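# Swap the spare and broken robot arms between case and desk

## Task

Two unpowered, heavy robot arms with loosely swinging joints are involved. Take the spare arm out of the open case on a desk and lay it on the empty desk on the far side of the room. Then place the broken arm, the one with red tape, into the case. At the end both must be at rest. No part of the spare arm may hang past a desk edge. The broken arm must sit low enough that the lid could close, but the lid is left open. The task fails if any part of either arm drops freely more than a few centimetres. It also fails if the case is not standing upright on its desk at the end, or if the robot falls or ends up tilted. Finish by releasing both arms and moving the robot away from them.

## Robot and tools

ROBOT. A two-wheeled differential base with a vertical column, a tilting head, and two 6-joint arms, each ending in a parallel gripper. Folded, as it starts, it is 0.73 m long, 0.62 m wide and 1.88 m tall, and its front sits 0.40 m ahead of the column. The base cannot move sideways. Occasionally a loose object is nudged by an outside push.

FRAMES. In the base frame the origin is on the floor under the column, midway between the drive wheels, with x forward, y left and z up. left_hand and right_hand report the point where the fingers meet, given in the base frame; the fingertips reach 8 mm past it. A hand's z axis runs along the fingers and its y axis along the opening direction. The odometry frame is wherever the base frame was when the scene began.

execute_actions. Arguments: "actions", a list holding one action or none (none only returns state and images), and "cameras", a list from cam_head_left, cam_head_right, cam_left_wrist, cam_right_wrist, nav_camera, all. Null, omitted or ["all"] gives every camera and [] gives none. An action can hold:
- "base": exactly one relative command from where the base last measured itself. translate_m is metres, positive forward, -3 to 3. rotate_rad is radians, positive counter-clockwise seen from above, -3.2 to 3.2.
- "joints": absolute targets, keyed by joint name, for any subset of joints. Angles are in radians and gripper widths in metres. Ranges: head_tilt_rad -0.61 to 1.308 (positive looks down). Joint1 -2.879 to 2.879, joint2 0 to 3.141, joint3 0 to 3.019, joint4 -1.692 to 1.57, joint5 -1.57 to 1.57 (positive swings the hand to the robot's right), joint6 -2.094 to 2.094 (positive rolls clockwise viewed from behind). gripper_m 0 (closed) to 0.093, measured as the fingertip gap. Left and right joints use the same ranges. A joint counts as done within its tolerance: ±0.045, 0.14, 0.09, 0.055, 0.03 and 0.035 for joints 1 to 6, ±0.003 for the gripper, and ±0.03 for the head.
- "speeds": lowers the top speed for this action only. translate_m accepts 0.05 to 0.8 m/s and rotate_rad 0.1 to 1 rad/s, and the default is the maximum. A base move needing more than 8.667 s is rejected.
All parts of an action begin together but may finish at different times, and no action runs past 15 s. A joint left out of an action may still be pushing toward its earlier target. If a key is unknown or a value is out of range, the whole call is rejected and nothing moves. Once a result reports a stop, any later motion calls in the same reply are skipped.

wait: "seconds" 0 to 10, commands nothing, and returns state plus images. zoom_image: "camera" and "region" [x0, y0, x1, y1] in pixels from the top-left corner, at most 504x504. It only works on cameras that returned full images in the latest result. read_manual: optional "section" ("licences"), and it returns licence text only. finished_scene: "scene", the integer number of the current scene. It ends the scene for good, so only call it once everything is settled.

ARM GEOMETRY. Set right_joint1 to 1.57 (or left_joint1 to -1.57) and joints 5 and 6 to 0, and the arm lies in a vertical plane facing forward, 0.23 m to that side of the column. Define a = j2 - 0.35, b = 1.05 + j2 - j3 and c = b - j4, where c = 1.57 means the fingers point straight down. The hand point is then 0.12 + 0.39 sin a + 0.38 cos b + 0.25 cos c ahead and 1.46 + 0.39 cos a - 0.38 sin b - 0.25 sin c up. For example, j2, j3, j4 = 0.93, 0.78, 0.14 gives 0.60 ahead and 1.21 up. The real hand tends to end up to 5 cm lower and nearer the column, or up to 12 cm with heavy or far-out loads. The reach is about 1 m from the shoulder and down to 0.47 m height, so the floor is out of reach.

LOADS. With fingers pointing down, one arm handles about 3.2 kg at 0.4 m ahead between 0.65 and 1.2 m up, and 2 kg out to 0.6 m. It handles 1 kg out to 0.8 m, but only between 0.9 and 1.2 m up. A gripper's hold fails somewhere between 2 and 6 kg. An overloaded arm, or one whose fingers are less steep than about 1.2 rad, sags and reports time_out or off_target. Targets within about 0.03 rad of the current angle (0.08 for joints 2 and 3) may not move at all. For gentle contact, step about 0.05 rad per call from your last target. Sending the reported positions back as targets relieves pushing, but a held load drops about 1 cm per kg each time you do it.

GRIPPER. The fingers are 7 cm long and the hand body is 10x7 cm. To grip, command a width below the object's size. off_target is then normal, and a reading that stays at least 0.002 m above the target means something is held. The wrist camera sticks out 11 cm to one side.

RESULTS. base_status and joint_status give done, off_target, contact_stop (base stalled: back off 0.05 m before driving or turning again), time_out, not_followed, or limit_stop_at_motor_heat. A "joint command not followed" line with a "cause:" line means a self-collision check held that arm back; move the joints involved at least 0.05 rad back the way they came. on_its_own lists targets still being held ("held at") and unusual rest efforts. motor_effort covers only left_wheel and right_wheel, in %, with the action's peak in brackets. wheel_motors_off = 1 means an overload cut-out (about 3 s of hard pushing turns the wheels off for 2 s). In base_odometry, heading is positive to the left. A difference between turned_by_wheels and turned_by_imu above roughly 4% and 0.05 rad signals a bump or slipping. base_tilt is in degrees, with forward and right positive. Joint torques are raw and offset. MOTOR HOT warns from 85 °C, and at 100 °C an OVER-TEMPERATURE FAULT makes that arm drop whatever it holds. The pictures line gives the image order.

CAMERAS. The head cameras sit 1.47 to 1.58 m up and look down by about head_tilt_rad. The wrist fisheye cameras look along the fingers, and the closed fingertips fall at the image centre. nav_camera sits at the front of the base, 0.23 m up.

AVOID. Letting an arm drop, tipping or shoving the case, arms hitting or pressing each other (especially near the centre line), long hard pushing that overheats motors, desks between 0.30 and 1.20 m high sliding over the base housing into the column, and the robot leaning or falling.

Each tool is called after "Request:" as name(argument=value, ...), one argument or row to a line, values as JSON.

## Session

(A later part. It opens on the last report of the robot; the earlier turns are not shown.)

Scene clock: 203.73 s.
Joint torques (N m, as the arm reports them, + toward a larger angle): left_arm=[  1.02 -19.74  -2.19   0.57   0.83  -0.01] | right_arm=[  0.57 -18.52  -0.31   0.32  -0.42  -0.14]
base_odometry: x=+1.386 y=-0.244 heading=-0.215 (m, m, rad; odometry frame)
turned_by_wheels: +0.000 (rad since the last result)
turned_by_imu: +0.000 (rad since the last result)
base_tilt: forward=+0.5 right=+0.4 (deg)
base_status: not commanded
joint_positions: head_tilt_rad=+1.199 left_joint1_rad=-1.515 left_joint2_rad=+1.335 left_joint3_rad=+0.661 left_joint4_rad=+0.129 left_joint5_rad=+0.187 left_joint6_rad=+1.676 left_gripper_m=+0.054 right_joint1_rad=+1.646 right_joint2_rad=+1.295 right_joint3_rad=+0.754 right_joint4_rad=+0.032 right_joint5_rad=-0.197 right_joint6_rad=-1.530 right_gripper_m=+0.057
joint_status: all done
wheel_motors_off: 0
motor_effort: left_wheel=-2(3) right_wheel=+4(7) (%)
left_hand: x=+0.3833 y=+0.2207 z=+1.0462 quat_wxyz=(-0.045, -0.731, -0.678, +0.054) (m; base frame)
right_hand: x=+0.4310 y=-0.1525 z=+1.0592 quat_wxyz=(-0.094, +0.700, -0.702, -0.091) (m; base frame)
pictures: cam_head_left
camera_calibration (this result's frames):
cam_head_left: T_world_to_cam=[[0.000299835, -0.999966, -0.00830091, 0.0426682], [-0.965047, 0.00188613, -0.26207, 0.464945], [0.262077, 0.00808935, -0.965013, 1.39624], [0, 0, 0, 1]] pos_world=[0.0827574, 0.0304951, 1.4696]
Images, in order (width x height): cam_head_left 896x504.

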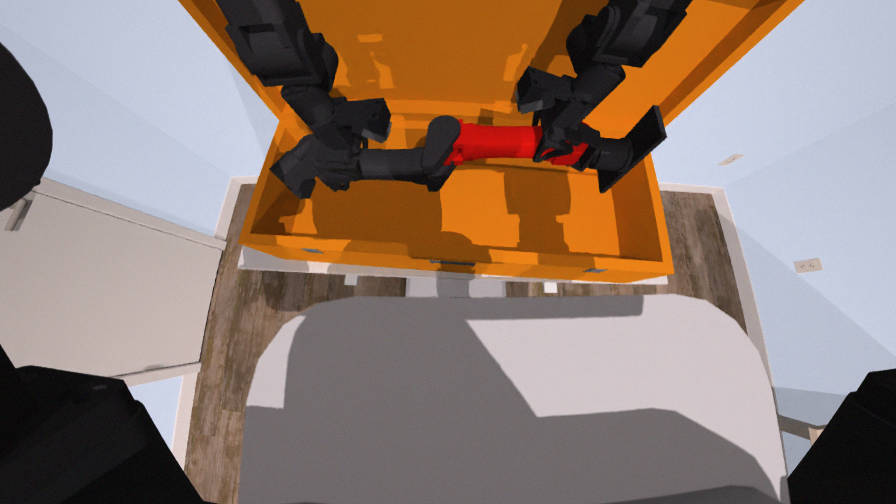

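Request:
execute_actions(
  actions=[
    {"joints":{"left_joint2_rad":1.36,"left_joint3_rad":0.72,"left_joint4_rad":0.21,"right_joint2_rad":1.35,"right_joint3_rad":0.8,"right_joint4_rad":0.1}},
  ],
  cameras=[],
)

Request:
execute_actions(
  actions=[
    {"joints":{"left_joint2_rad":1.48,"left_joint3_rad":0.785,"left_joint4_rad":0.27,"right_joint2_rad":1.47,"right_joint3_rad":0.86,"right_joint4_rad":0.15}},
  ],
  cameras=[],
)

Request:
execute_actions(
  actions=[
    {"joints":{"left_joint2_rad":1.57,"left_joint3_rad":0.84,"left_joint4_rad":0.3,"right_joint2_rad":1.56,"right_joint3_rad":0.915,"right_joint4_rad":0.18}},
  ],
  cameras=[],
)

Request:
execute_actions(
  actions=[
    {"joints":{"left_joint2_rad":1.63,"left_joint3_rad":0.88,"left_joint4_rad":0.32,"right_joint2_rad":1.62,"right_joint3_rad":0.96,"right_joint4_rad":0.19}},
  ],
  cameras=["cam_head_left"],
)

Request:
execute_actions(
  actions=[
    {"joints":{"left_joint1_rad":-1.57,"right_joint1_rad":1.58}},
  ],
  cameras=[],
)

Request:
execute_actions(
  actions=[
    {"base":{"rotate_rad":-0.08},"speeds":{"rotate_rad":0.1},"joints":{"left_joint2_rad":1.68,"left_joint3_rad":0.91,"right_joint2_rad":1.66,"right_joint3_rad":0.99}},
  ],
  cameras=["cam_head_left"],
)

Request:
zoom_image(
  camera="cam_head_left",
  region=[220,100,700,300],
)

Scene clock: 213.67 s.
Joint torques (N m, as the arm reports them, + toward a larger angle): left_arm=[  0.84 -20.75  -2.98   0.77   0.9   -0.06] | right_arm=[  0.68 -18.35  -2.19   0.26  -0.44  -0.19]
base_odometry: x=+1.386 y=-0.244 heading=-0.215 (m, m, rad; odometry frame)
turned_by_wheels: +0.000 (rad since the last result)
turned_by_imu: -0.001 (rad since the last result)
base_tilt: forward=+0.5 right=+0.4 (deg)
base_status: not commanded
joint_positions: head_tilt_rad=+1.199 left_joint1_rad=-1.515 left_joint2_rad=+1.467 left_joint3_rad=+0.738 left_joint4_rad=+0.194 left_joint5_rad=+0.185 left_joint6_rad=+1.684 left_gripper_m=+0.054 right_joint1_rad=+1.646 right_joint2_rad=+1.419 right_joint3_rad=+0.814 right_joint4_rad=+0.106 right_joint5_rad=-0.196 right_joint6_rad=-1.522 right_gripper_m=+0.057
joint_status: all done
wheel_motors_off: 0
motor_effort: left_wheel=-1(4) right_wheel=+3(5) (%)
left_hand: x=+0.3903 y=+0.2231 z=+1.0058 quat_wxyz=(-0.048, -0.735, -0.675, +0.049) (m; base frame)
right_hand: x=+0.4347 y=-0.1503 z=+1.0201 quat_wxyz=(-0.097, +0.698, -0.704, -0.087) (m; base frame)
pictures: none
No camera images: the call's "cameras" was empty. Leave "cameras" out to get every camera's image.

Scene clock: 214.70 s.
Joint torques (N m, as the arm reports them, + toward a larger angle): left_arm=[  0.83 -20.45  -3.84   1.04   0.97  -0.05] | right_arm=[  0.61 -18.44  -3.1    0.11  -0.38  -0.23]
base_odometry: x=+1.386 y=-0.244 heading=-0.215 (m, m, rad; odometry frame)
turned_by_wheels: +0.000 (rad since the last result)
turned_by_imu: +0.000 (rad since the last result)
base_tilt: forward=+0.5 right=+0.4 (deg)
base_status: not commanded
joint_positions: head_tilt_rad=+1.199 left_joint1_rad=-1.515 left_joint2_rad=+1.590 left_joint3_rad=+0.810 left_joint4_rad=+0.248 left_joint5_rad=+0.184 left_joint6_rad=+1.683 left_gripper_m=+0.054 right_joint1_rad=+1.645 right_joint2_rad=+1.537 right_joint3_rad=+0.882 right_joint4_rad=+0.157 right_joint5_rad=-0.196 right_joint6_rad=-1.523 right_gripper_m=+0.057
joint_status: all done
wheel_motors_off: 0
motor_effort: left_wheel=-1(4) right_wheel=+5(5) (%)
left_hand: x=+0.3903 y=+0.2252 z=+0.9666 quat_wxyz=(-0.049, -0.735, -0.675, +0.047) (m; base frame)
right_hand: x=+0.4353 y=-0.1482 z=+0.9812 quat_wxyz=(-0.097, +0.698, -0.704, -0.086) (m; base frame)
pictures: none
No camera images: the call's "cameras" was empty. Leave "cameras" out to get every camera's image.

Scene clock: 215.60 s.
Joint torques (N m, as the arm reports them, + toward a larger angle): left_arm=[  1.12 -20.78  -4.54   1.24   1.02  -0.07] | right_arm=[  1.96 -19.05  -3.97   0.3   -0.44  -0.22]
base_odometry: x=+1.386 y=-0.244 heading=-0.215 (m, m, rad; odometry frame)
turned_by_wheels: +0.000 (rad since the last result)
turned_by_imu: +0.000 (rad since the last result)
base_tilt: forward=+0.5 right=+0.3 (deg)
base_status: not commanded
joint_positions: head_tilt_rad=+1.199 left_joint1_rad=-1.515 left_joint2_rad=+1.677 left_joint3_rad=+0.874 left_joint4_rad=+0.274 left_joint5_rad=+0.183 left_joint6_rad=+1.683 left_gripper_m=+0.054 right_joint1_rad=+1.645 right_joint2_rad=+1.624 right_joint3_rad=+0.942 right_joint4_rad=+0.186 right_joint5_rad=-0.196 right_joint6_rad=-1.523 right_gripper_m=+0.057
joint_status: all done
wheel_motors_off: 0
motor_effort: left_wheel=-1(4) right_wheel=+6(6) (%)
left_hand: x=+0.3909 y=+0.2269 z=+0.9366 quat_wxyz=(-0.049, -0.735, -0.675, +0.046) (m; base frame)
right_hand: x=+0.4364 y=-0.1465 z=+0.9512 quat_wxyz=(-0.098, +0.698, -0.704, -0.086) (m; base frame)
pictures: none
No camera images: the call's "cameras" was empty. Leave "cameras" out to get every camera's image.

Scene clock: 216.37 s.
Joint torques (N m, as the arm reports them, + toward a larger angle): left_arm=[  1.13 -17.66  -3.07   1.57   0.92  -0.08] | right_arm=[  1.3  -18.48  -4.68   0.08  -0.41  -0.12]
base_odometry: x=+1.386 y=-0.244 heading=-0.215 (m, m, rad; odometry frame)
turned_by_wheels: +0.000 (rad since the last result)
turned_by_imu: +0.000 (rad since the last result)
base_tilt: forward=+0.5 right=+0.3 (deg)
base_status: not commanded
joint_positions: head_tilt_rad=+1.199 left_joint1_rad=-1.515 left_joint2_rad=+1.696 left_joint3_rad=+0.892 left_joint4_rad=+0.284 left_joint5_rad=+0.185 left_joint6_rad=+1.685 left_gripper_m=+0.054 right_joint1_rad=+1.640 right_joint2_rad=+1.682 right_joint3_rad=+0.992 right_joint4_rad=+0.200 right_joint5_rad=-0.196 right_joint6_rad=-1.528 right_gripper_m=+0.057
joint_status: all done
wheel_motors_off: 0
motor_effort: left_wheel=-3(3) right_wheel=+6(6) (%)
left_hand: x=+0.3951 y=+0.2274 z=+0.9298 quat_wxyz=(-0.053, -0.735, -0.674, +0.043) (m; base frame)
right_hand: x=+0.4410 y=-0.1479 z=+0.9298 quat_wxyz=(-0.099, +0.699, -0.703, -0.082) (m; base frame)
pictures: cam_head_left
camera_calibration (this result's frames):
cam_head_left: T_world_to_cam=[[0.000299832, -0.999966, -0.00830091, 0.0426682], [-0.965047, 0.00188613, -0.26207, 0.464944], [0.262077, 0.00808935, -0.965013, 1.39624], [0, 0, 0, 1]] pos_world=[0.0827574, 0.0304951, 1.4696]
Images, in order (width x height): cam_head_left 896x504.

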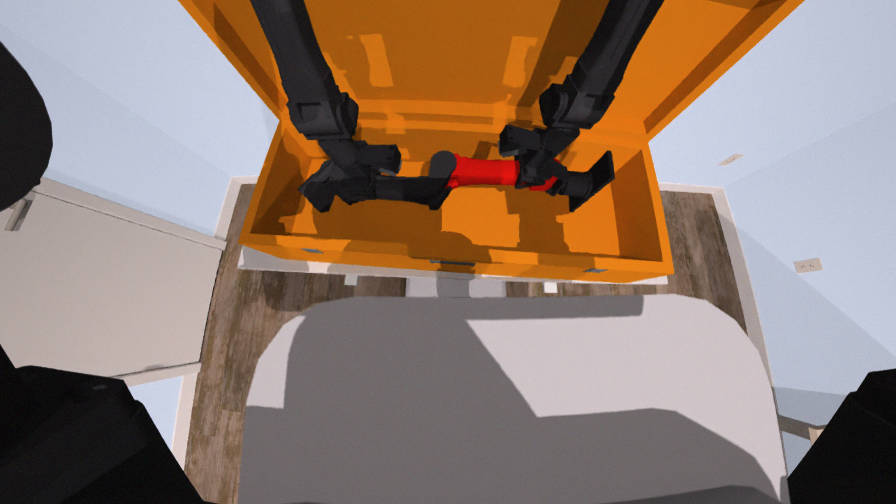

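Scene clock: 217.27 s.
Joint torques (N m, as the arm reports them, + toward a larger angle): left_arm=[  0.11 -18.11  -3.33   1.48   1.16   0.1 ] | right_arm=[ -0.24 -19.28  -4.51  -0.02  -0.11   0.04]
base_odometry: x=+1.386 y=-0.244 heading=-0.215 (m, m, rad; odometry frame)
turned_by_wheels: +0.000 (rad since the last result)
turned_by_imu: +0.000 (rad since the last result)
base_tilt: forward=+0.5 right=+0.4 (deg)
base_status: not commanded
joint_positions: head_tilt_rad=+1.199 left_joint1_rad=-1.570 left_joint2_rad=+1.701 left_joint3_rad=+0.897 left_joint4_rad=+0.285 left_joint5_rad=+0.181 left_joint6_rad=+1.664 left_gripper_m=+0.054 right_joint1_rad=+1.583 right_joint2_rad=+1.683 right_joint3_rad=+0.991 right_joint4_rad=+0.200 right_joint5_rad=-0.205 right_joint6_rad=-1.550 right_gripper_m=+0.057
joint_status: all done
wheel_motors_off: 0
motor_effort: left_wheel=-2(2) right_wheel=+4(5) (%)
left_hand: x=+0.3947 y=+0.1939 z=+0.9284 quat_wxyz=(-0.068, -0.736, -0.670, +0.059) (m; base frame)
right_hand: x=+0.4413 y=-0.1829 z=+0.9271 quat_wxyz=(-0.086, +0.699, -0.707, -0.066) (m; base frame)
pictures: none
No camera images: the call's "cameras" was empty. Leave "cameras" out to get every camera's image.

Scene clock: 218.70 s.
Joint torques (N m, as the arm reports them, + toward a larger angle): left_arm=[  0.28 -16.07  -2.56   1.43   0.81   0.08] | right_arm=[  0.7  -20.12  -5.17  -0.15  -0.32   0.14]
base_odometry: x=+1.386 y=-0.244 heading=-0.293 (m, m, rad; odometry frame)
turned_by_wheels: -0.078 (rad since the last result)
turned_by_imu: -0.078 (rad since the last result)
base_tilt: forward=+0.5 right=+0.4 (deg)
base_status: done
joint_positions: head_tilt_rad=+1.199 left_joint1_rad=-1.572 left_joint2_rad=+1.728 left_joint3_rad=+0.915 left_joint4_rad=+0.287 left_joint5_rad=+0.188 left_joint6_rad=+1.667 left_gripper_m=+0.054 right_joint1_rad=+1.580 right_joint2_rad=+1.733 right_joint3_rad=+1.025 right_joint4_rad=+0.204 right_joint5_rad=-0.198 right_joint6_rad=-1.552 right_gripper_m=+0.057
joint_status: all done
wheel_motors_off: 0
motor_effort: left_wheel=+0(46) right_wheel=+1(37) (%)
left_hand: x=+0.3917 y=+0.1917 z=+0.9196 quat_wxyz=(-0.069, -0.737, -0.669, +0.065) (m; base frame)
right_hand: x=+0.4365 y=-0.1858 z=+0.9087 quat_wxyz=(-0.079, +0.699, -0.708, -0.067) (m; base frame)
pictures: cam_head_left
camera_calibration (this result's frames):
cam_head_left: T_world_to_cam=[[0.000299834, -0.999966, -0.00830091, 0.0426682], [-0.965047, 0.00188613, -0.26207, 0.464945], [0.262077, 0.00808935, -0.965013, 1.39624], [0, 0, 0, 1]] pos_world=[0.0827574, 0.0304951, 1.4696]
Images, in order (width x height): cam_head_left 896x504.

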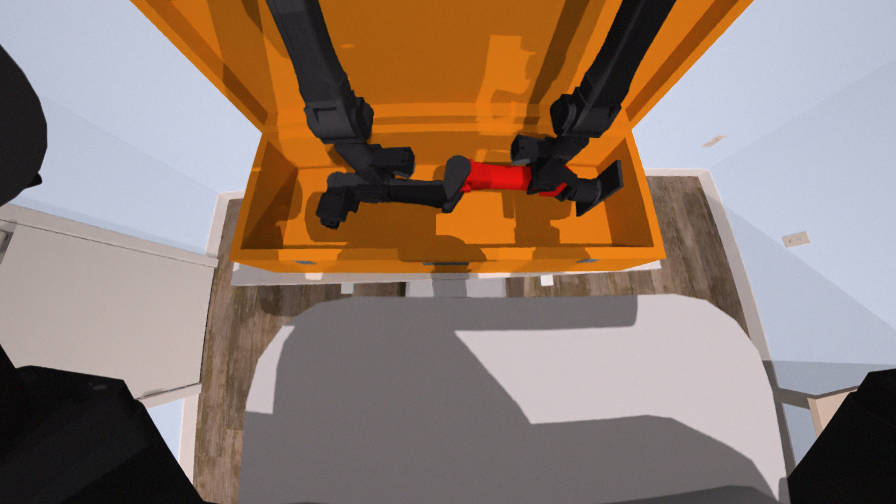

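Region (220, 100, 700, 300) of cam_head_left's 896x504 image, scaled by 1.050, with more detail than that image has; it fills the top 210 rows of this view, and the rest is white.

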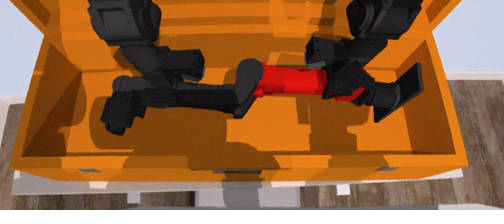

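Request:
execute_actions(
  actions=[
    {"base":{"rotate_rad":-0.05},"speeds":{"rotate_rad":0.1}},
  ],
  cameras=[],
)

Request:
execute_actions(
  actions=[
    {"joints":{"left_joint2_rad":1.73,"left_joint3_rad":0.95,"right_joint2_rad":1.7,"right_joint3_rad":1.02}},
  ],
  cameras=["cam_head_left"],
)

Request:
zoom_image(
  camera="cam_head_left",
  region=[250,130,450,270],
)

Scene clock: 222.47 s.
Joint torques (N m, as the arm reports them, + toward a larger angle): left_arm=[  0.09 -17.56  -3.35   1.32   0.69   0.06] | right_arm=[  0.91 -18.93  -5.1   -0.1   -0.39   0.03]
base_odometry: x=+1.386 y=-0.244 heading=-0.341 (m, m, rad; odometry frame)
turned_by_wheels: -0.048 (rad since the last result)
turned_by_imu: -0.048 (rad since the last result)
base_tilt: forward=+0.5 right=+0.4 (deg)
base_status: done
joint_positions: head_tilt_rad=+1.199 left_joint1_rad=-1.573 left_joint2_rad=+1.741 left_joint3_rad=+0.925 left_joint4_rad=+0.290 left_joint5_rad=+0.191 left_joint6_rad=+1.666 left_gripper_m=+0.054 right_joint1_rad=+1.579 right_joint2_rad=+1.733 right_joint3_rad=+1.025 right_joint4_rad=+0.204 right_joint5_rad=-0.197 right_joint6_rad=-1.552 right_gripper_m=+0.057
joint_status: not commanded
wheel_motors_off: 0
motor_effort: left_wheel=+0(44) right_wheel=+0(51) (%)
left_hand: x=+0.3916 y=+0.1908 z=+0.9151 quat_wxyz=(-0.070, -0.737, -0.669, +0.066) (m; base frame)
right_hand: x=+0.4366 y=-0.1866 z=+0.9087 quat_wxyz=(-0.078, +0.699, -0.708, -0.066) (m; base frame)
pictures: none
No camera images: the call's "cameras" was empty. Leave "cameras" out to get every camera's image.

Scene clock: 223.27 s.
Joint torques (N m, as the arm reports them, + toward a larger angle): left_arm=[  0.4  -17.05  -3.7    0.99   0.51   0.09] | right_arm=[  1.17 -19.04  -5.37  -0.22  -0.44   0.  ]
base_odometry: x=+1.386 y=-0.244 heading=-0.341 (m, m, rad; odometry frame)
turned_by_wheels: +0.000 (rad since the last result)
turned_by_imu: +0.000 (rad since the last result)
base_tilt: forward=+0.5 right=+0.4 (deg)
base_status: not commanded
joint_positions: head_tilt_rad=+1.199 left_joint1_rad=-1.576 left_joint2_rad=+1.788 left_joint3_rad=+0.971 left_joint4_rad=+0.299 left_joint5_rad=+0.194 left_joint6_rad=+1.669 left_gripper_m=+0.054 right_joint1_rad=+1.574 right_joint2_rad=+1.766 right_joint3_rad=+1.058 right_joint4_rad=+0.208 right_joint5_rad=-0.195 right_joint6_rad=-1.548 right_gripper_m=+0.057
joint_status: all done
wheel_motors_off: 0
motor_effort: left_wheel=+2(3) right_wheel=-1(2) (%)
left_hand: x=+0.3961 y=+0.1880 z=+0.8977 quat_wxyz=(-0.075, -0.738, -0.667, +0.065) (m; base frame)
right_hand: x=+0.4400 y=-0.1899 z=+0.8961 quat_wxyz=(-0.077, +0.697, -0.710, -0.062) (m; base frame)
pictures: cam_head_left
camera_calibration (this result's frames):
cam_head_left: T_world_to_cam=[[0.000299836, -0.999966, -0.00830091, 0.0426682], [-0.965047, 0.00188613, -0.262071, 0.464945], [0.262077, 0.00808935, -0.965013, 1.39624], [0, 0, 0, 1]] pos_world=[0.0827574, 0.0304951, 1.4696]
Images, in order (width x height): cam_head_left 896x504.

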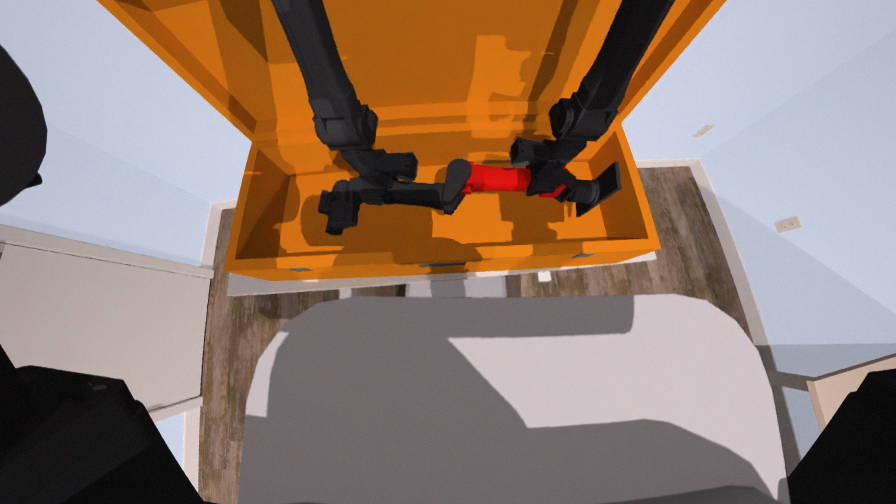

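Region (250, 130, 450, 270) of cam_head_left's 896x504 image, scaled by 2.520, with more detail than that image has; it fills the top 353 rows of this view, and the rest is white.

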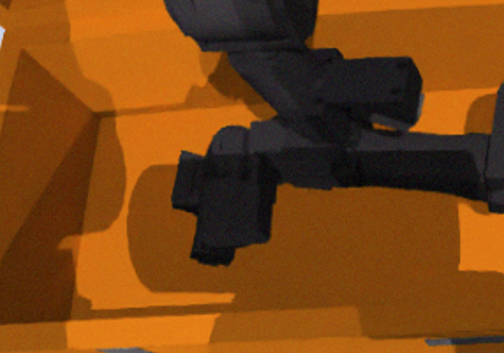

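Tilting out. Continue.

Request:
execute_actions(
  actions=[
    {"joints":{"left_joint2_rad":1.79,"left_joint3_rad":1.0,"right_joint2_rad":1.75,"right_joint3_rad":1.06}},
  ],
  cameras=[],
)

Request:
execute_actions(
  actions=[
    {"joints":{"left_joint2_rad":1.85,"left_joint3_rad":1.055,"right_joint2_rad":1.81,"right_joint3_rad":1.115}},
  ],
  cameras=["cam_head_left"],
)

Request:
execute_actions(
  actions=[
    {"joints":{"left_joint2_rad":1.91,"left_joint3_rad":1.11,"right_joint2_rad":1.86,"right_joint3_rad":1.165}},
  ],
  cameras=[],
)

Request:
execute_actions(
  actions=[
    {"joints":{"left_joint2_rad":1.96,"left_joint3_rad":1.16,"right_joint2_rad":1.9,"right_joint3_rad":1.2}},
  ],
  cameras=[],
)

Request:
execute_actions(
  actions=[
    {"joints":{"left_joint2_rad":2.02,"left_joint3_rad":1.21,"right_joint2_rad":1.95,"right_joint3_rad":1.235}},
  ],
  cameras=[],
)

Request:
execute_actions(
  actions=[
    {"joints":{"left_joint2_rad":2.08,"left_joint3_rad":1.24,"right_joint2_rad":1.99,"right_joint3_rad":1.26}},
  ],
  cameras=["cam_head_left"],
)

Scene clock: 230.30 s.
Joint torques (N m, as the arm reports them, + toward a larger angle): left_arm=[  0.44 -18.32  -4.67   0.79   0.5    0.05] | right_arm=[  0.61 -19.99  -5.32  -0.37  -0.38   0.02]
base_odometry: x=+1.386 y=-0.244 heading=-0.341 (m, m, rad; odometry frame)
turned_by_wheels: +0.000 (rad since the last result)
turned_by_imu: -0.001 (rad since the last result)
base_tilt: forward=+0.5 right=+0.4 (deg)
base_status: not commanded
joint_positions: head_tilt_rad=+1.199 left_joint1_rad=-1.576 left_joint2_rad=+1.864 left_joint3_rad=+1.034 left_joint4_rad=+0.303 left_joint5_rad=+0.195 left_joint6_rad=+1.669 left_gripper_m=+0.054 right_joint1_rad=+1.574 right_joint2_rad=+1.818 right_joint3_rad=+1.096 right_joint4_rad=+0.208 right_joint5_rad=-0.195 right_joint6_rad=-1.543 right_gripper_m=+0.057
joint_status: all done
wheel_motors_off: 0
motor_effort: left_wheel=+4(3) right_wheel=-2(4) (%)
left_hand: x=+0.3915 y=+0.1878 z=+0.8699 quat_wxyz=(-0.072, -0.738, -0.667, +0.068) (m; base frame)
right_hand: x=+0.4335 y=-0.1897 z=+0.8771 quat_wxyz=(-0.072, +0.695, -0.712, -0.068) (m; base frame)
pictures: none
No camera images: the call's "cameras" was empty. Leave "cameras" out to get every camera's image.

Scene clock: 231.03 s.
Joint torques (N m, as the arm reports them, + toward a larger angle): left_arm=[  0.26 -18.56  -4.89   0.85   0.56   0.04] | right_arm=[  1.46 -19.08  -5.43  -0.11  -0.37   0.02]
base_odometry: x=+1.386 y=-0.244 heading=-0.341 (m, m, rad; odometry frame)
turned_by_wheels: +0.000 (rad since the last result)
turned_by_imu: +0.000 (rad since the last result)
base_tilt: forward=+0.5 right=+0.3 (deg)
base_status: not commanded
joint_positions: head_tilt_rad=+1.199 left_joint1_rad=-1.576 left_joint2_rad=+1.925 left_joint3_rad=+1.090 left_joint4_rad=+0.305 left_joint5_rad=+0.194 left_joint6_rad=+1.668 left_gripper_m=+0.054 right_joint1_rad=+1.574 right_joint2_rad=+1.878 right_joint3_rad=+1.152 right_joint4_rad=+0.209 right_joint5_rad=-0.196 right_joint6_rad=-1.544 right_gripper_m=+0.057
joint_status: all done
wheel_motors_off: 0
motor_effort: left_wheel=+5(5) right_wheel=-2(2) (%)
left_hand: x=+0.3901 y=+0.1878 z=+0.8469 quat_wxyz=(-0.071, -0.738, -0.668, +0.069) (m; base frame)
right_hand: x=+0.4333 y=-0.1895 z=+0.8545 quat_wxyz=(-0.072, +0.695, -0.712, -0.069) (m; base frame)
pictures: cam_head_left
camera_calibration (this result's frames):
cam_head_left: T_world_to_cam=[[0.000299835, -0.999966, -0.00830091, 0.0426682], [-0.965047, 0.00188613, -0.26207, 0.464945], [0.262077, 0.00808935, -0.965013, 1.39624], [0, 0, 0, 1]] pos_world=[0.0827574, 0.0304951, 1.4696]
Images, in order (width x height): cam_head_left 896x504.

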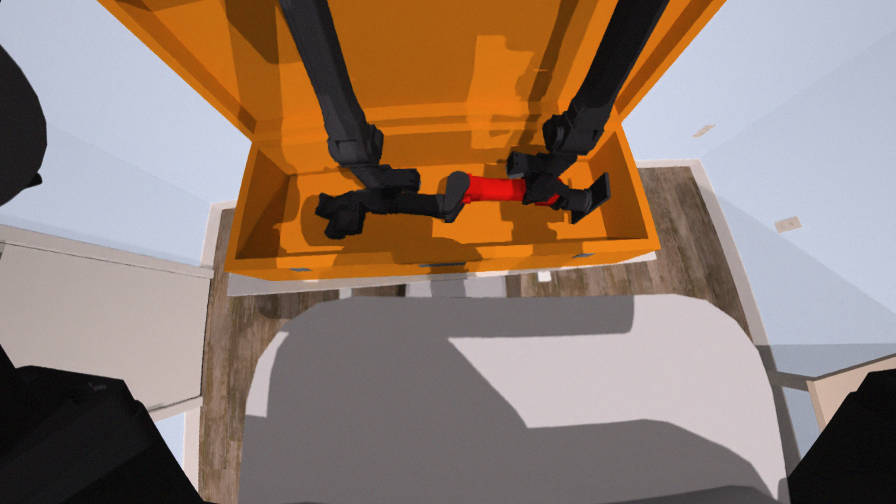

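Scene clock: 231.77 s.
Joint torques (N m, as the arm reports them, + toward a larger angle): left_arm=[  0.26 -15.73  -3.2    0.72   0.74   0.08] | right_arm=[  1.48 -19.36  -5.66  -0.36  -0.28  -0.01]
base_odometry: x=+1.386 y=-0.244 heading=-0.341 (m, m, rad; odometry frame)
turned_by_wheels: +0.000 (rad since the last result)
turned_by_imu: +0.000 (rad since the last result)
base_tilt: forward=+0.4 right=+0.4 (deg)
base_status: not commanded
joint_positions: head_tilt_rad=+1.199 left_joint1_rad=-1.576 left_joint2_rad=+1.952 left_joint3_rad=+1.121 left_joint4_rad=+0.305 left_joint5_rad=+0.190 left_joint6_rad=+1.669 left_gripper_m=+0.054 right_joint1_rad=+1.574 right_joint2_rad=+1.928 right_joint3_rad=+1.205 right_joint4_rad=+0.211 right_joint5_rad=-0.198 right_joint6_rad=-1.545 right_gripper_m=+0.057
joint_status: all done
wheel_motors_off: 0
motor_effort: left_wheel=+3(3) right_wheel=-2(2) (%)
left_hand: x=+0.3922 y=+0.1885 z=+0.8361 quat_wxyz=(-0.071, -0.738, -0.667, +0.066) (m; base frame)
right_hand: x=+0.4357 y=-0.1892 z=+0.8351 quat_wxyz=(-0.074, +0.695, -0.712, -0.068) (m; base frame)
pictures: none
No camera images: the call's "cameras" was empty. Leave "cameras" out to get every camera's image.

Scene clock: 232.43 s.
Joint torques (N m, as the arm reports them, + toward a larger angle): left_arm=[  0.35 -16.64  -4.1    0.77   0.41   0.08] | right_arm=[  1.13 -18.52  -4.87  -0.45  -0.5    0.06]
base_odometry: x=+1.386 y=-0.244 heading=-0.341 (m, m, rad; odometry frame)
turned_by_wheels: +0.000 (rad since the last result)
turned_by_imu: +0.000 (rad since the last result)
base_tilt: forward=+0.5 right=+0.4 (deg)
base_status: not commanded
joint_positions: head_tilt_rad=+1.199 left_joint1_rad=-1.577 left_joint2_rad=+2.013 left_joint3_rad=+1.185 left_joint4_rad=+0.305 left_joint5_rad=+0.197 left_joint6_rad=+1.667 left_gripper_m=+0.054 right_joint1_rad=+1.574 right_joint2_rad=+1.952 right_joint3_rad=+1.232 right_joint4_rad=+0.209 right_joint5_rad=-0.193 right_joint6_rad=-1.544 right_gripper_m=+0.057
joint_status: all done
wheel_motors_off: 0
motor_effort: left_wheel=+2(3) right_wheel=-3(2) (%)
left_hand: x=+0.3925 y=+0.1864 z=+0.8124 quat_wxyz=(-0.075, -0.738, -0.668, +0.068) (m; base frame)
right_hand: x=+0.4367 y=-0.1904 z=+0.8254 quat_wxyz=(-0.073, +0.695, -0.712, -0.066) (m; base frame)
pictures: none
No camera images: the call's "cameras" was empty. Leave "cameras" out to get every camera's image.

Scene clock: 233.03 s.
Joint torques (N m, as the arm reports them, + toward a larger angle): left_arm=[  0.44 -15.61  -3.82   0.75   0.42   0.1 ] | right_arm=[  1.24 -15.48  -3.    -0.17  -0.32  -0.02]
base_odometry: x=+1.386 y=-0.244 heading=-0.341 (m, m, rad; odometry frame)
turned_by_wheels: +0.000 (rad since the last result)
turned_by_imu: +0.000 (rad since the last result)
base_tilt: forward=+0.5 right=+0.4 (deg)
base_status: not commanded
joint_positions: head_tilt_rad=+1.199 left_joint1_rad=-1.577 left_joint2_rad=+2.059 left_joint3_rad=+1.231 left_joint4_rad=+0.306 left_joint5_rad=+0.196 left_joint6_rad=+1.665 left_gripper_m=+0.054 right_joint1_rad=+1.575 right_joint2_rad=+1.966 right_joint3_rad=+1.247 right_joint4_rad=+0.204 right_joint5_rad=-0.198 right_joint6_rad=-1.542 right_gripper_m=+0.057
joint_status: all done
wheel_motors_off: 0
motor_effort: left_wheel=+3(3) right_wheel=-4(3) (%)
left_hand: x=+0.3908 y=+0.1864 z=+0.7951 quat_wxyz=(-0.075, -0.737, -0.668, +0.067) (m; base frame)
right_hand: x=+0.4361 y=-0.1888 z=+0.8203 quat_wxyz=(-0.073, +0.694, -0.713, -0.069) (m; base frame)
pictures: none
No camera images: the call's "cameras" was empty. Leave "cameras" out to get every camera's image.

Scene clock: 233.60 s.
Joint torques (N m, as the arm reports them, + toward a larger angle): left_arm=[  0.4  -10.3   -1.84   0.67   0.41   0.12] | right_arm=[  1.19 -12.69  -1.09   0.12  -0.36  -0.04]
base_odometry: x=+1.386 y=-0.244 heading=-0.341 (m, m, rad; odometry frame)
turned_by_wheels: +0.000 (rad since the last result)
turned_by_imu: +0.000 (rad since the last result)
base_tilt: forward=+0.5 right=+0.3 (deg)
base_status: not commanded
joint_positions: head_tilt_rad=+1.199 left_joint1_rad=-1.577 left_joint2_rad=+2.060 left_joint3_rad=+1.233 left_joint4_rad=+0.306 left_joint5_rad=+0.196 left_joint6_rad=+1.662 left_gripper_m=+0.054 right_joint1_rad=+1.575 right_joint2_rad=+1.967 right_joint3_rad=+1.255 right_joint4_rad=+0.196 right_joint5_rad=-0.198 right_joint6_rad=-1.544 right_gripper_m=+0.057
joint_status: all done
wheel_motors_off: 0
motor_effort: left_wheel=+3(1) right_wheel=-3(4) (%)
left_hand: x=+0.3911 y=+0.1864 z=+0.7944 quat_wxyz=(-0.075, -0.736, -0.669, +0.067) (m; base frame)
right_hand: x=+0.4381 y=-0.1888 z=+0.8193 quat_wxyz=(-0.073, +0.695, -0.712, -0.070) (m; base frame)
pictures: cam_head_left
camera_calibration (this result's frames):
cam_head_left: T_world_to_cam=[[0.000299834, -0.999966, -0.00830091, 0.0426682], [-0.965047, 0.00188613, -0.26207, 0.464945], [0.262077, 0.00808935, -0.965013, 1.39624], [0, 0, 0, 1]] pos_world=[0.0827574, 0.0304951, 1.4696]
Images, in order (width x height): cam_head_left 896x504.

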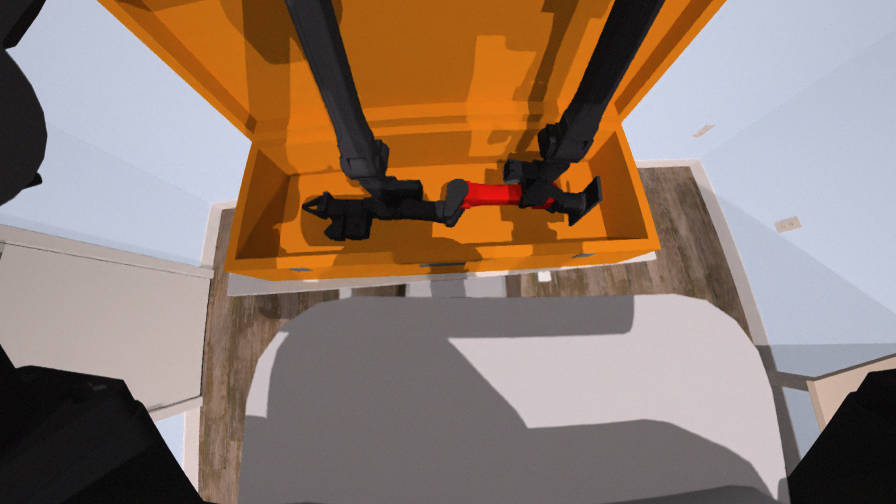

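Request:
execute_actions(
  actions=[
    {"joints":{"left_gripper_m":0.093,"right_gripper_m":0.093}},
  ],
  cameras=[],
)

Request:
execute_actions(
  actions=[
    {"joints":{"left_joint2_rad":1.98,"left_joint3_rad":1.165,"right_joint2_rad":1.88,"right_joint3_rad":1.18}},
  ],
  cameras=[],
)

Request:
execute_actions(
  actions=[
    {"joints":{"left_joint2_rad":1.88,"left_joint3_rad":1.065,"right_joint2_rad":1.79,"right_joint3_rad":1.09}},
  ],
  cameras=["cam_left_wrist","cam_right_wrist"],
)

Scene clock: 237.77 s.
Joint torques (N m, as the arm reports them, + toward a larger angle): left_arm=[  0.24 -10.64  -1.99   0.73   0.36   0.12] | right_arm=[  1.17 -12.92  -1.53   0.22  -0.4    0.  ]
base_odometry: x=+1.386 y=-0.244 heading=-0.341 (m, m, rad; odometry frame)
turned_by_wheels: +0.000 (rad since the last result)
turned_by_imu: -0.001 (rad since the last result)
base_tilt: forward=+0.5 right=+0.4 (deg)
base_status: not commanded
joint_positions: head_tilt_rad=+1.199 left_joint1_rad=-1.577 left_joint2_rad=+2.062 left_joint3_rad=+1.235 left_joint4_rad=+0.306 left_joint5_rad=+0.198 left_joint6_rad=+1.662 left_gripper_m=+0.093 right_joint1_rad=+1.575 right_joint2_rad=+1.971 right_joint3_rad=+1.258 right_joint4_rad=+0.196 right_joint5_rad=-0.198 right_joint6_rad=-1.544 right_gripper_m=+0.093
joint_status: all done
wheel_motors_off: 0
motor_effort: left_wheel=+4(3) right_wheel=-2(4) (%)
left_hand: x=+0.3910 y=+0.1861 z=+0.7937 quat_wxyz=(-0.076, -0.736, -0.669, +0.067) (m; base frame)
right_hand: x=+0.4377 y=-0.1888 z=+0.8178 quat_wxyz=(-0.072, +0.695, -0.712, -0.070) (m; base frame)
pictures: none
No camera images: the call's "cameras" was empty. Leave "cameras" out to get every camera's image.

Scene clock: 238.57 s.
Joint torques (N m, as the arm reports them, + toward a larger angle): left_arm=[  0.49 -13.06  -2.29   0.77   0.33   0.13] | right_arm=[  1.55 -14.53  -2.12   0.33  -0.31   0.04]
base_odometry: x=+1.386 y=-0.244 heading=-0.341 (m, m, rad; odometry frame)
turned_by_wheels: +0.000 (rad since the last result)
turned_by_imu: +0.000 (rad since the last result)
base_tilt: forward=+0.5 right=+0.4 (deg)
base_status: not commanded
joint_positions: head_tilt_rad=+1.199 left_joint1_rad=-1.577 left_joint2_rad=+1.985 left_joint3_rad=+1.166 left_joint4_rad=+0.306 left_joint5_rad=+0.198 left_joint6_rad=+1.662 left_gripper_m=+0.093 right_joint1_rad=+1.575 right_joint2_rad=+1.881 right_joint3_rad=+1.183 right_joint4_rad=+0.195 right_joint5_rad=-0.198 right_joint6_rad=-1.544 right_gripper_m=+0.093
joint_status: all done
wheel_motors_off: 0
motor_effort: left_wheel=+5(5) right_wheel=-4(4) (%)
left_hand: x=+0.3995 y=+0.1862 z=+0.8224 quat_wxyz=(-0.079, -0.736, -0.669, +0.064) (m; base frame)
right_hand: x=+0.4473 y=-0.1888 z=+0.8516 quat_wxyz=(-0.078, +0.696, -0.711, -0.065) (m; base frame)
pictures: none
No camera images: the call's "cameras" was empty. Leave "cameras" out to get every camera's image.

Scene clock: 239.47 s.
Joint torques (N m, as the arm reports them, + toward a larger angle): left_arm=[  0.43 -12.93  -2.38   0.75   0.32   0.13] | right_arm=[  0.84 -15.12  -1.57   0.32  -0.24   0.04]
base_odometry: x=+1.386 y=-0.244 heading=-0.341 (m, m, rad; odometry frame)
turned_by_wheels: +0.000 (rad since the last result)
turned_by_imu: +0.000 (rad since the last result)
base_tilt: forward=+0.5 right=+0.3 (deg)
base_status: not commanded
joint_positions: head_tilt_rad=+1.199 left_joint1_rad=-1.577 left_joint2_rad=+1.881 left_joint3_rad=+1.069 left_joint4_rad=+0.308 left_joint5_rad=+0.199 left_joint6_rad=+1.662 left_gripper_m=+0.093 right_joint1_rad=+1.575 right_joint2_rad=+1.798 right_joint3_rad=+1.092 right_joint4_rad=+0.194 right_joint5_rad=-0.198 right_joint6_rad=-1.544 right_gripper_m=+0.093
joint_status: all done
wheel_motors_off: 0
motor_effort: left_wheel=+4(5) right_wheel=-4(4) (%)
left_hand: x=+0.4040 y=+0.1863 z=+0.8616 quat_wxyz=(-0.082, -0.737, -0.669, +0.062) (m; base frame)
right_hand: x=+0.4391 y=-0.1889 z=+0.8839 quat_wxyz=(-0.074, +0.695, -0.712, -0.068) (m; base frame)
pictures: cam_left_wrist, cam_right_wrist
camera_calibration (this result's frames):
cam_left_wrist: T_world_to_cam=[[-0.996435, 0.0816338, -0.0212879, 0.401036], [0.0646221, 0.900776, 0.429448, -0.56051], [0.0542332, 0.426542, -0.902841, 0.804195], [0, 0, 0, 1]] pos_world=[0.392213, 0.129134, 0.975308]
cam_right_wrist: T_world_to_cam=[[0.999587, -0.0228025, 0.0174741, -0.464736], [-0.0280623, -0.905211, 0.424035, -0.534099], [0.00614872, -0.42435, -0.905477, 0.841746], [0, 0, 0, 1]] pos_world=[0.44438, -0.136874, 0.996779]
Images, in order (width x height): cam_left_wrist 504x504, cam_right_wrist 504x504.

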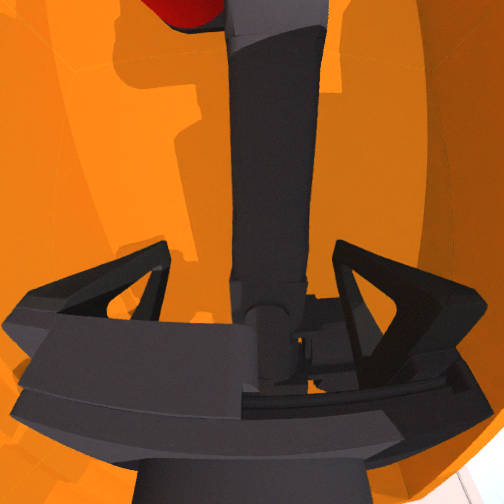

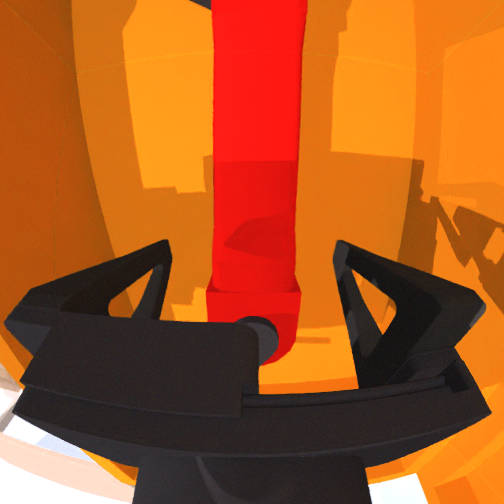

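Request:
execute_actions(
  actions=[
    {"joints":{"left_joint2_rad":1.3,"left_joint3_rad":0.66,"left_joint4_rad":0.12,"right_joint2_rad":1.3,"right_joint3_rad":0.72,"right_joint4_rad":0.06}},
  ],
  cameras=["cam_head_left"],
)

Request:
execute_actions(
  actions=[
    {"base":{"translate_m":-0.9},"joints":{"head_tilt_rad":0.8,"left_joint2_rad":0.9,"left_joint3_rad":0.42,"left_joint4_rad":-1,"left_joint5_rad":0,"left_joint6_rad":0,"right_joint2_rad":0.9,"right_joint3_rad":0.42,"right_joint4_rad":-1,"right_joint5_rad":0,"right_joint6_rad":0}},
  ],
  cameras=["cam_head_left","cam_left_wrist","cam_right_wrist"],
)

Scene clock: 244.50 s.
Joint torques (N m, as the arm reports them, + toward a larger angle): left_arm=[  0.69 -10.45  -1.2   -0.06   0.34   0.12] | right_arm=[  1.44 -12.29  -0.55   0.31  -0.3    0.04]
base_odometry: x=+1.386 y=-0.244 heading=-0.341 (m, m, rad; odometry frame)
turned_by_wheels: +0.000 (rad since the last result)
turned_by_imu: -0.001 (rad since the last result)
base_tilt: forward=+0.5 right=+0.4 (deg)
base_status: not commanded
joint_positions: head_tilt_rad=+1.199 left_joint1_rad=-1.577 left_joint2_rad=+1.294 left_joint3_rad=+0.665 left_joint4_rad=+0.128 left_joint5_rad=+0.199 left_joint6_rad=+1.662 left_gripper_m=+0.093 right_joint1_rad=+1.575 right_joint2_rad=+1.286 right_joint3_rad=+0.723 right_joint4_rad=+0.061 right_joint5_rad=-0.198 right_joint6_rad=-1.544 right_gripper_m=+0.093
joint_status: all done
wheel_motors_off: 0
motor_effort: left_wheel=+3(4) right_wheel=-3(4) (%)
left_hand: x=+0.4013 y=+0.1874 z=+1.0586 quat_wxyz=(-0.083, -0.737, -0.668, +0.061) (m; base frame)
right_hand: x=+0.4247 y=-0.1896 z=+1.0592 quat_wxyz=(-0.078, +0.696, -0.711, -0.065) (m; base frame)
pictures: cam_head_left
camera_calibration (this result's frames):
cam_head_left: T_world_to_cam=[[0.000299833, -0.999966, -0.00830091, 0.0426682], [-0.965047, 0.00188613, -0.26207, 0.464944], [0.262077, 0.00808935, -0.965013, 1.39624], [0, 0, 0, 1]] pos_world=[0.0827574, 0.0304951, 1.4696]
Images, in order (width x height): cam_head_left 896x504.

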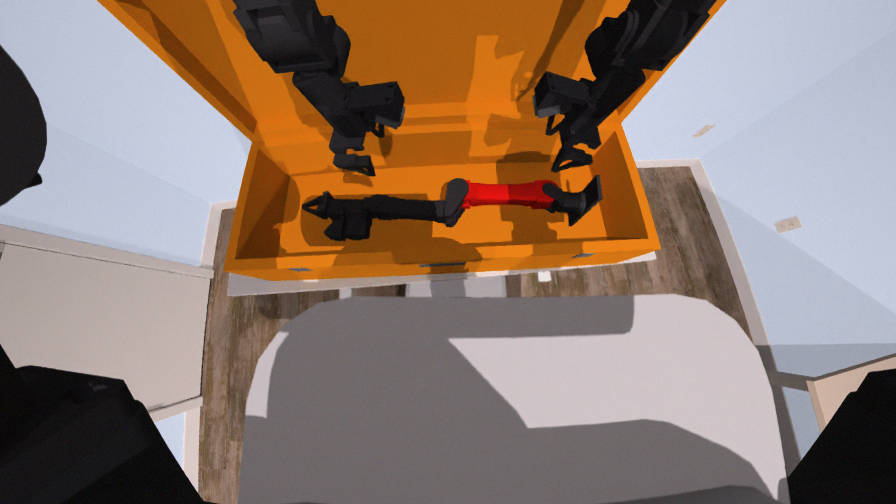

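Scene clock: 247.43 s.
Joint torques (N m, as the arm reports them, + toward a larger angle): left_arm=[ 0.72 -6.   -0.79 -1.99 -0.07 -0.02] | right_arm=[ 1.14 -6.58 -0.94 -1.61  0.09  0.21]
base_odometry: x=+0.538 y=+0.057 heading=-0.341 (m, m, rad; odometry frame)
turned_by_wheels: +0.000 (rad since the last result)
turned_by_imu: +0.001 (rad since the last result)
base_tilt: forward=+0.5 right=+0.3 (deg)
base_status: done
joint_positions: head_tilt_rad=+0.815 left_joint1_rad=-1.577 left_joint2_rad=+0.900 left_joint3_rad=+0.418 left_joint4_rad=-0.980 left_joint5_rad=+0.002 left_joint6_rad=+0.009 left_gripper_m=+0.093 right_joint1_rad=+1.575 right_joint2_rad=+0.899 right_joint3_rad=+0.418 right_joint4_rad=-0.989 right_joint5_rad=-0.002 right_joint6_rad=-0.014 right_gripper_m=+0.093
joint_status: all done
wheel_motors_off: 0
motor_effort: left_wheel=+0(45) right_wheel=+0(69) (%)
left_hand: x=+0.1442 y=+0.2230 z=+1.2565 quat_wxyz=(+0.452, -0.006, -0.892, +0.004) (m; base frame)
right_hand: x=+0.1428 y=-0.2243 z=+1.2584 quat_wxyz=(+0.456, +0.007, -0.890, -0.005) (m; base frame)
pictures: cam_head_left, cam_left_wrist, cam_right_wrist
camera_calibration (this result's frames):
cam_head_left: T_world_to_cam=[[0.00338536, -0.999966, -0.00758514, 0.0414116], [-0.796779, 0.00188613, -0.604268, 0.983515], [0.604261, 0.00808935, -0.796745, 1.12], [0, 0, 0, 1]] pos_world=[0.106731, 0.0304951, 1.48698]
cam_left_wrist: T_world_to_cam=[[0.0124108, -0.99987, 0.0102693, 0.203601], [0.0124798, 0.0104242, 0.999868, -1.25709], [-0.999845, -0.012281, 0.0126076, 0.258781], [0, 0, 0, 1]] pos_world=[0.271902, 0.219857, 1.25157]
cam_right_wrist: T_world_to_cam=[[0.0195542, -0.999736, -0.0121043, -0.217849], [0.0155754, -0.0118005, 0.999809, -1.26367], [-0.999687, -0.019739, 0.0153405, 0.243268], [0, 0, 0, 1]] pos_world=[0.267134, -0.227901, 1.25706]
Images, in order (width x height): cam_head_left 896x504, cam_left_wrist 504x504, cam_right_wrist 504x504.

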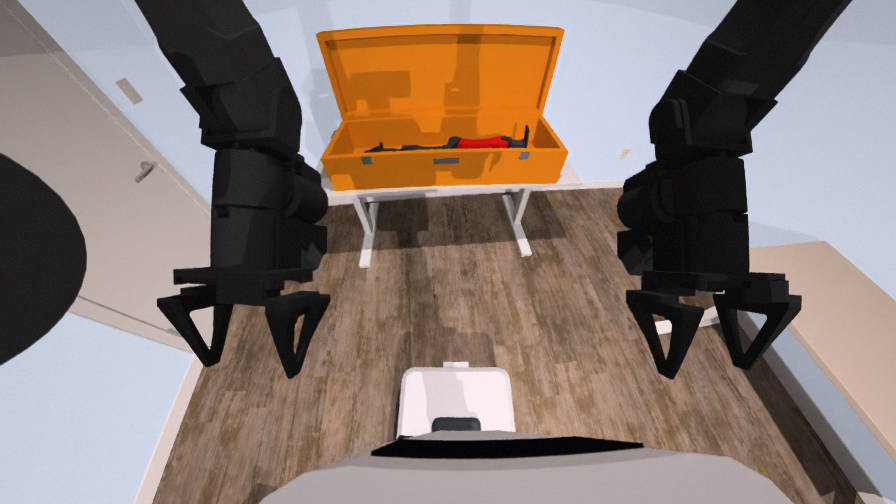

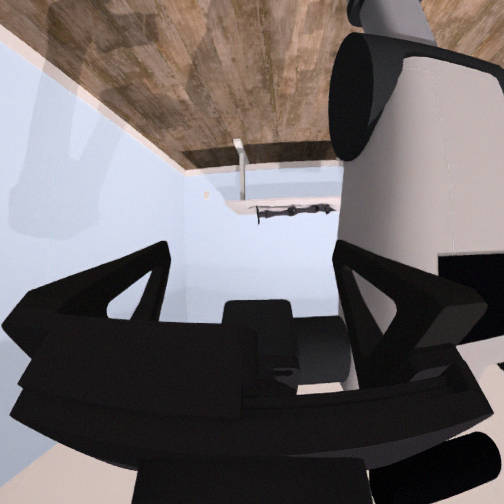

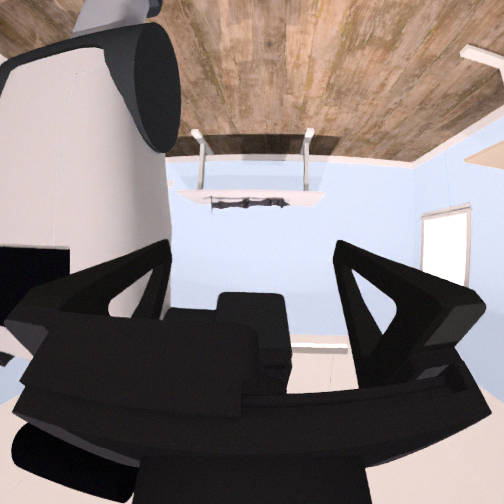

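Request:
finished_scene(
  scene=2,
)

The scene is finished: the task was done.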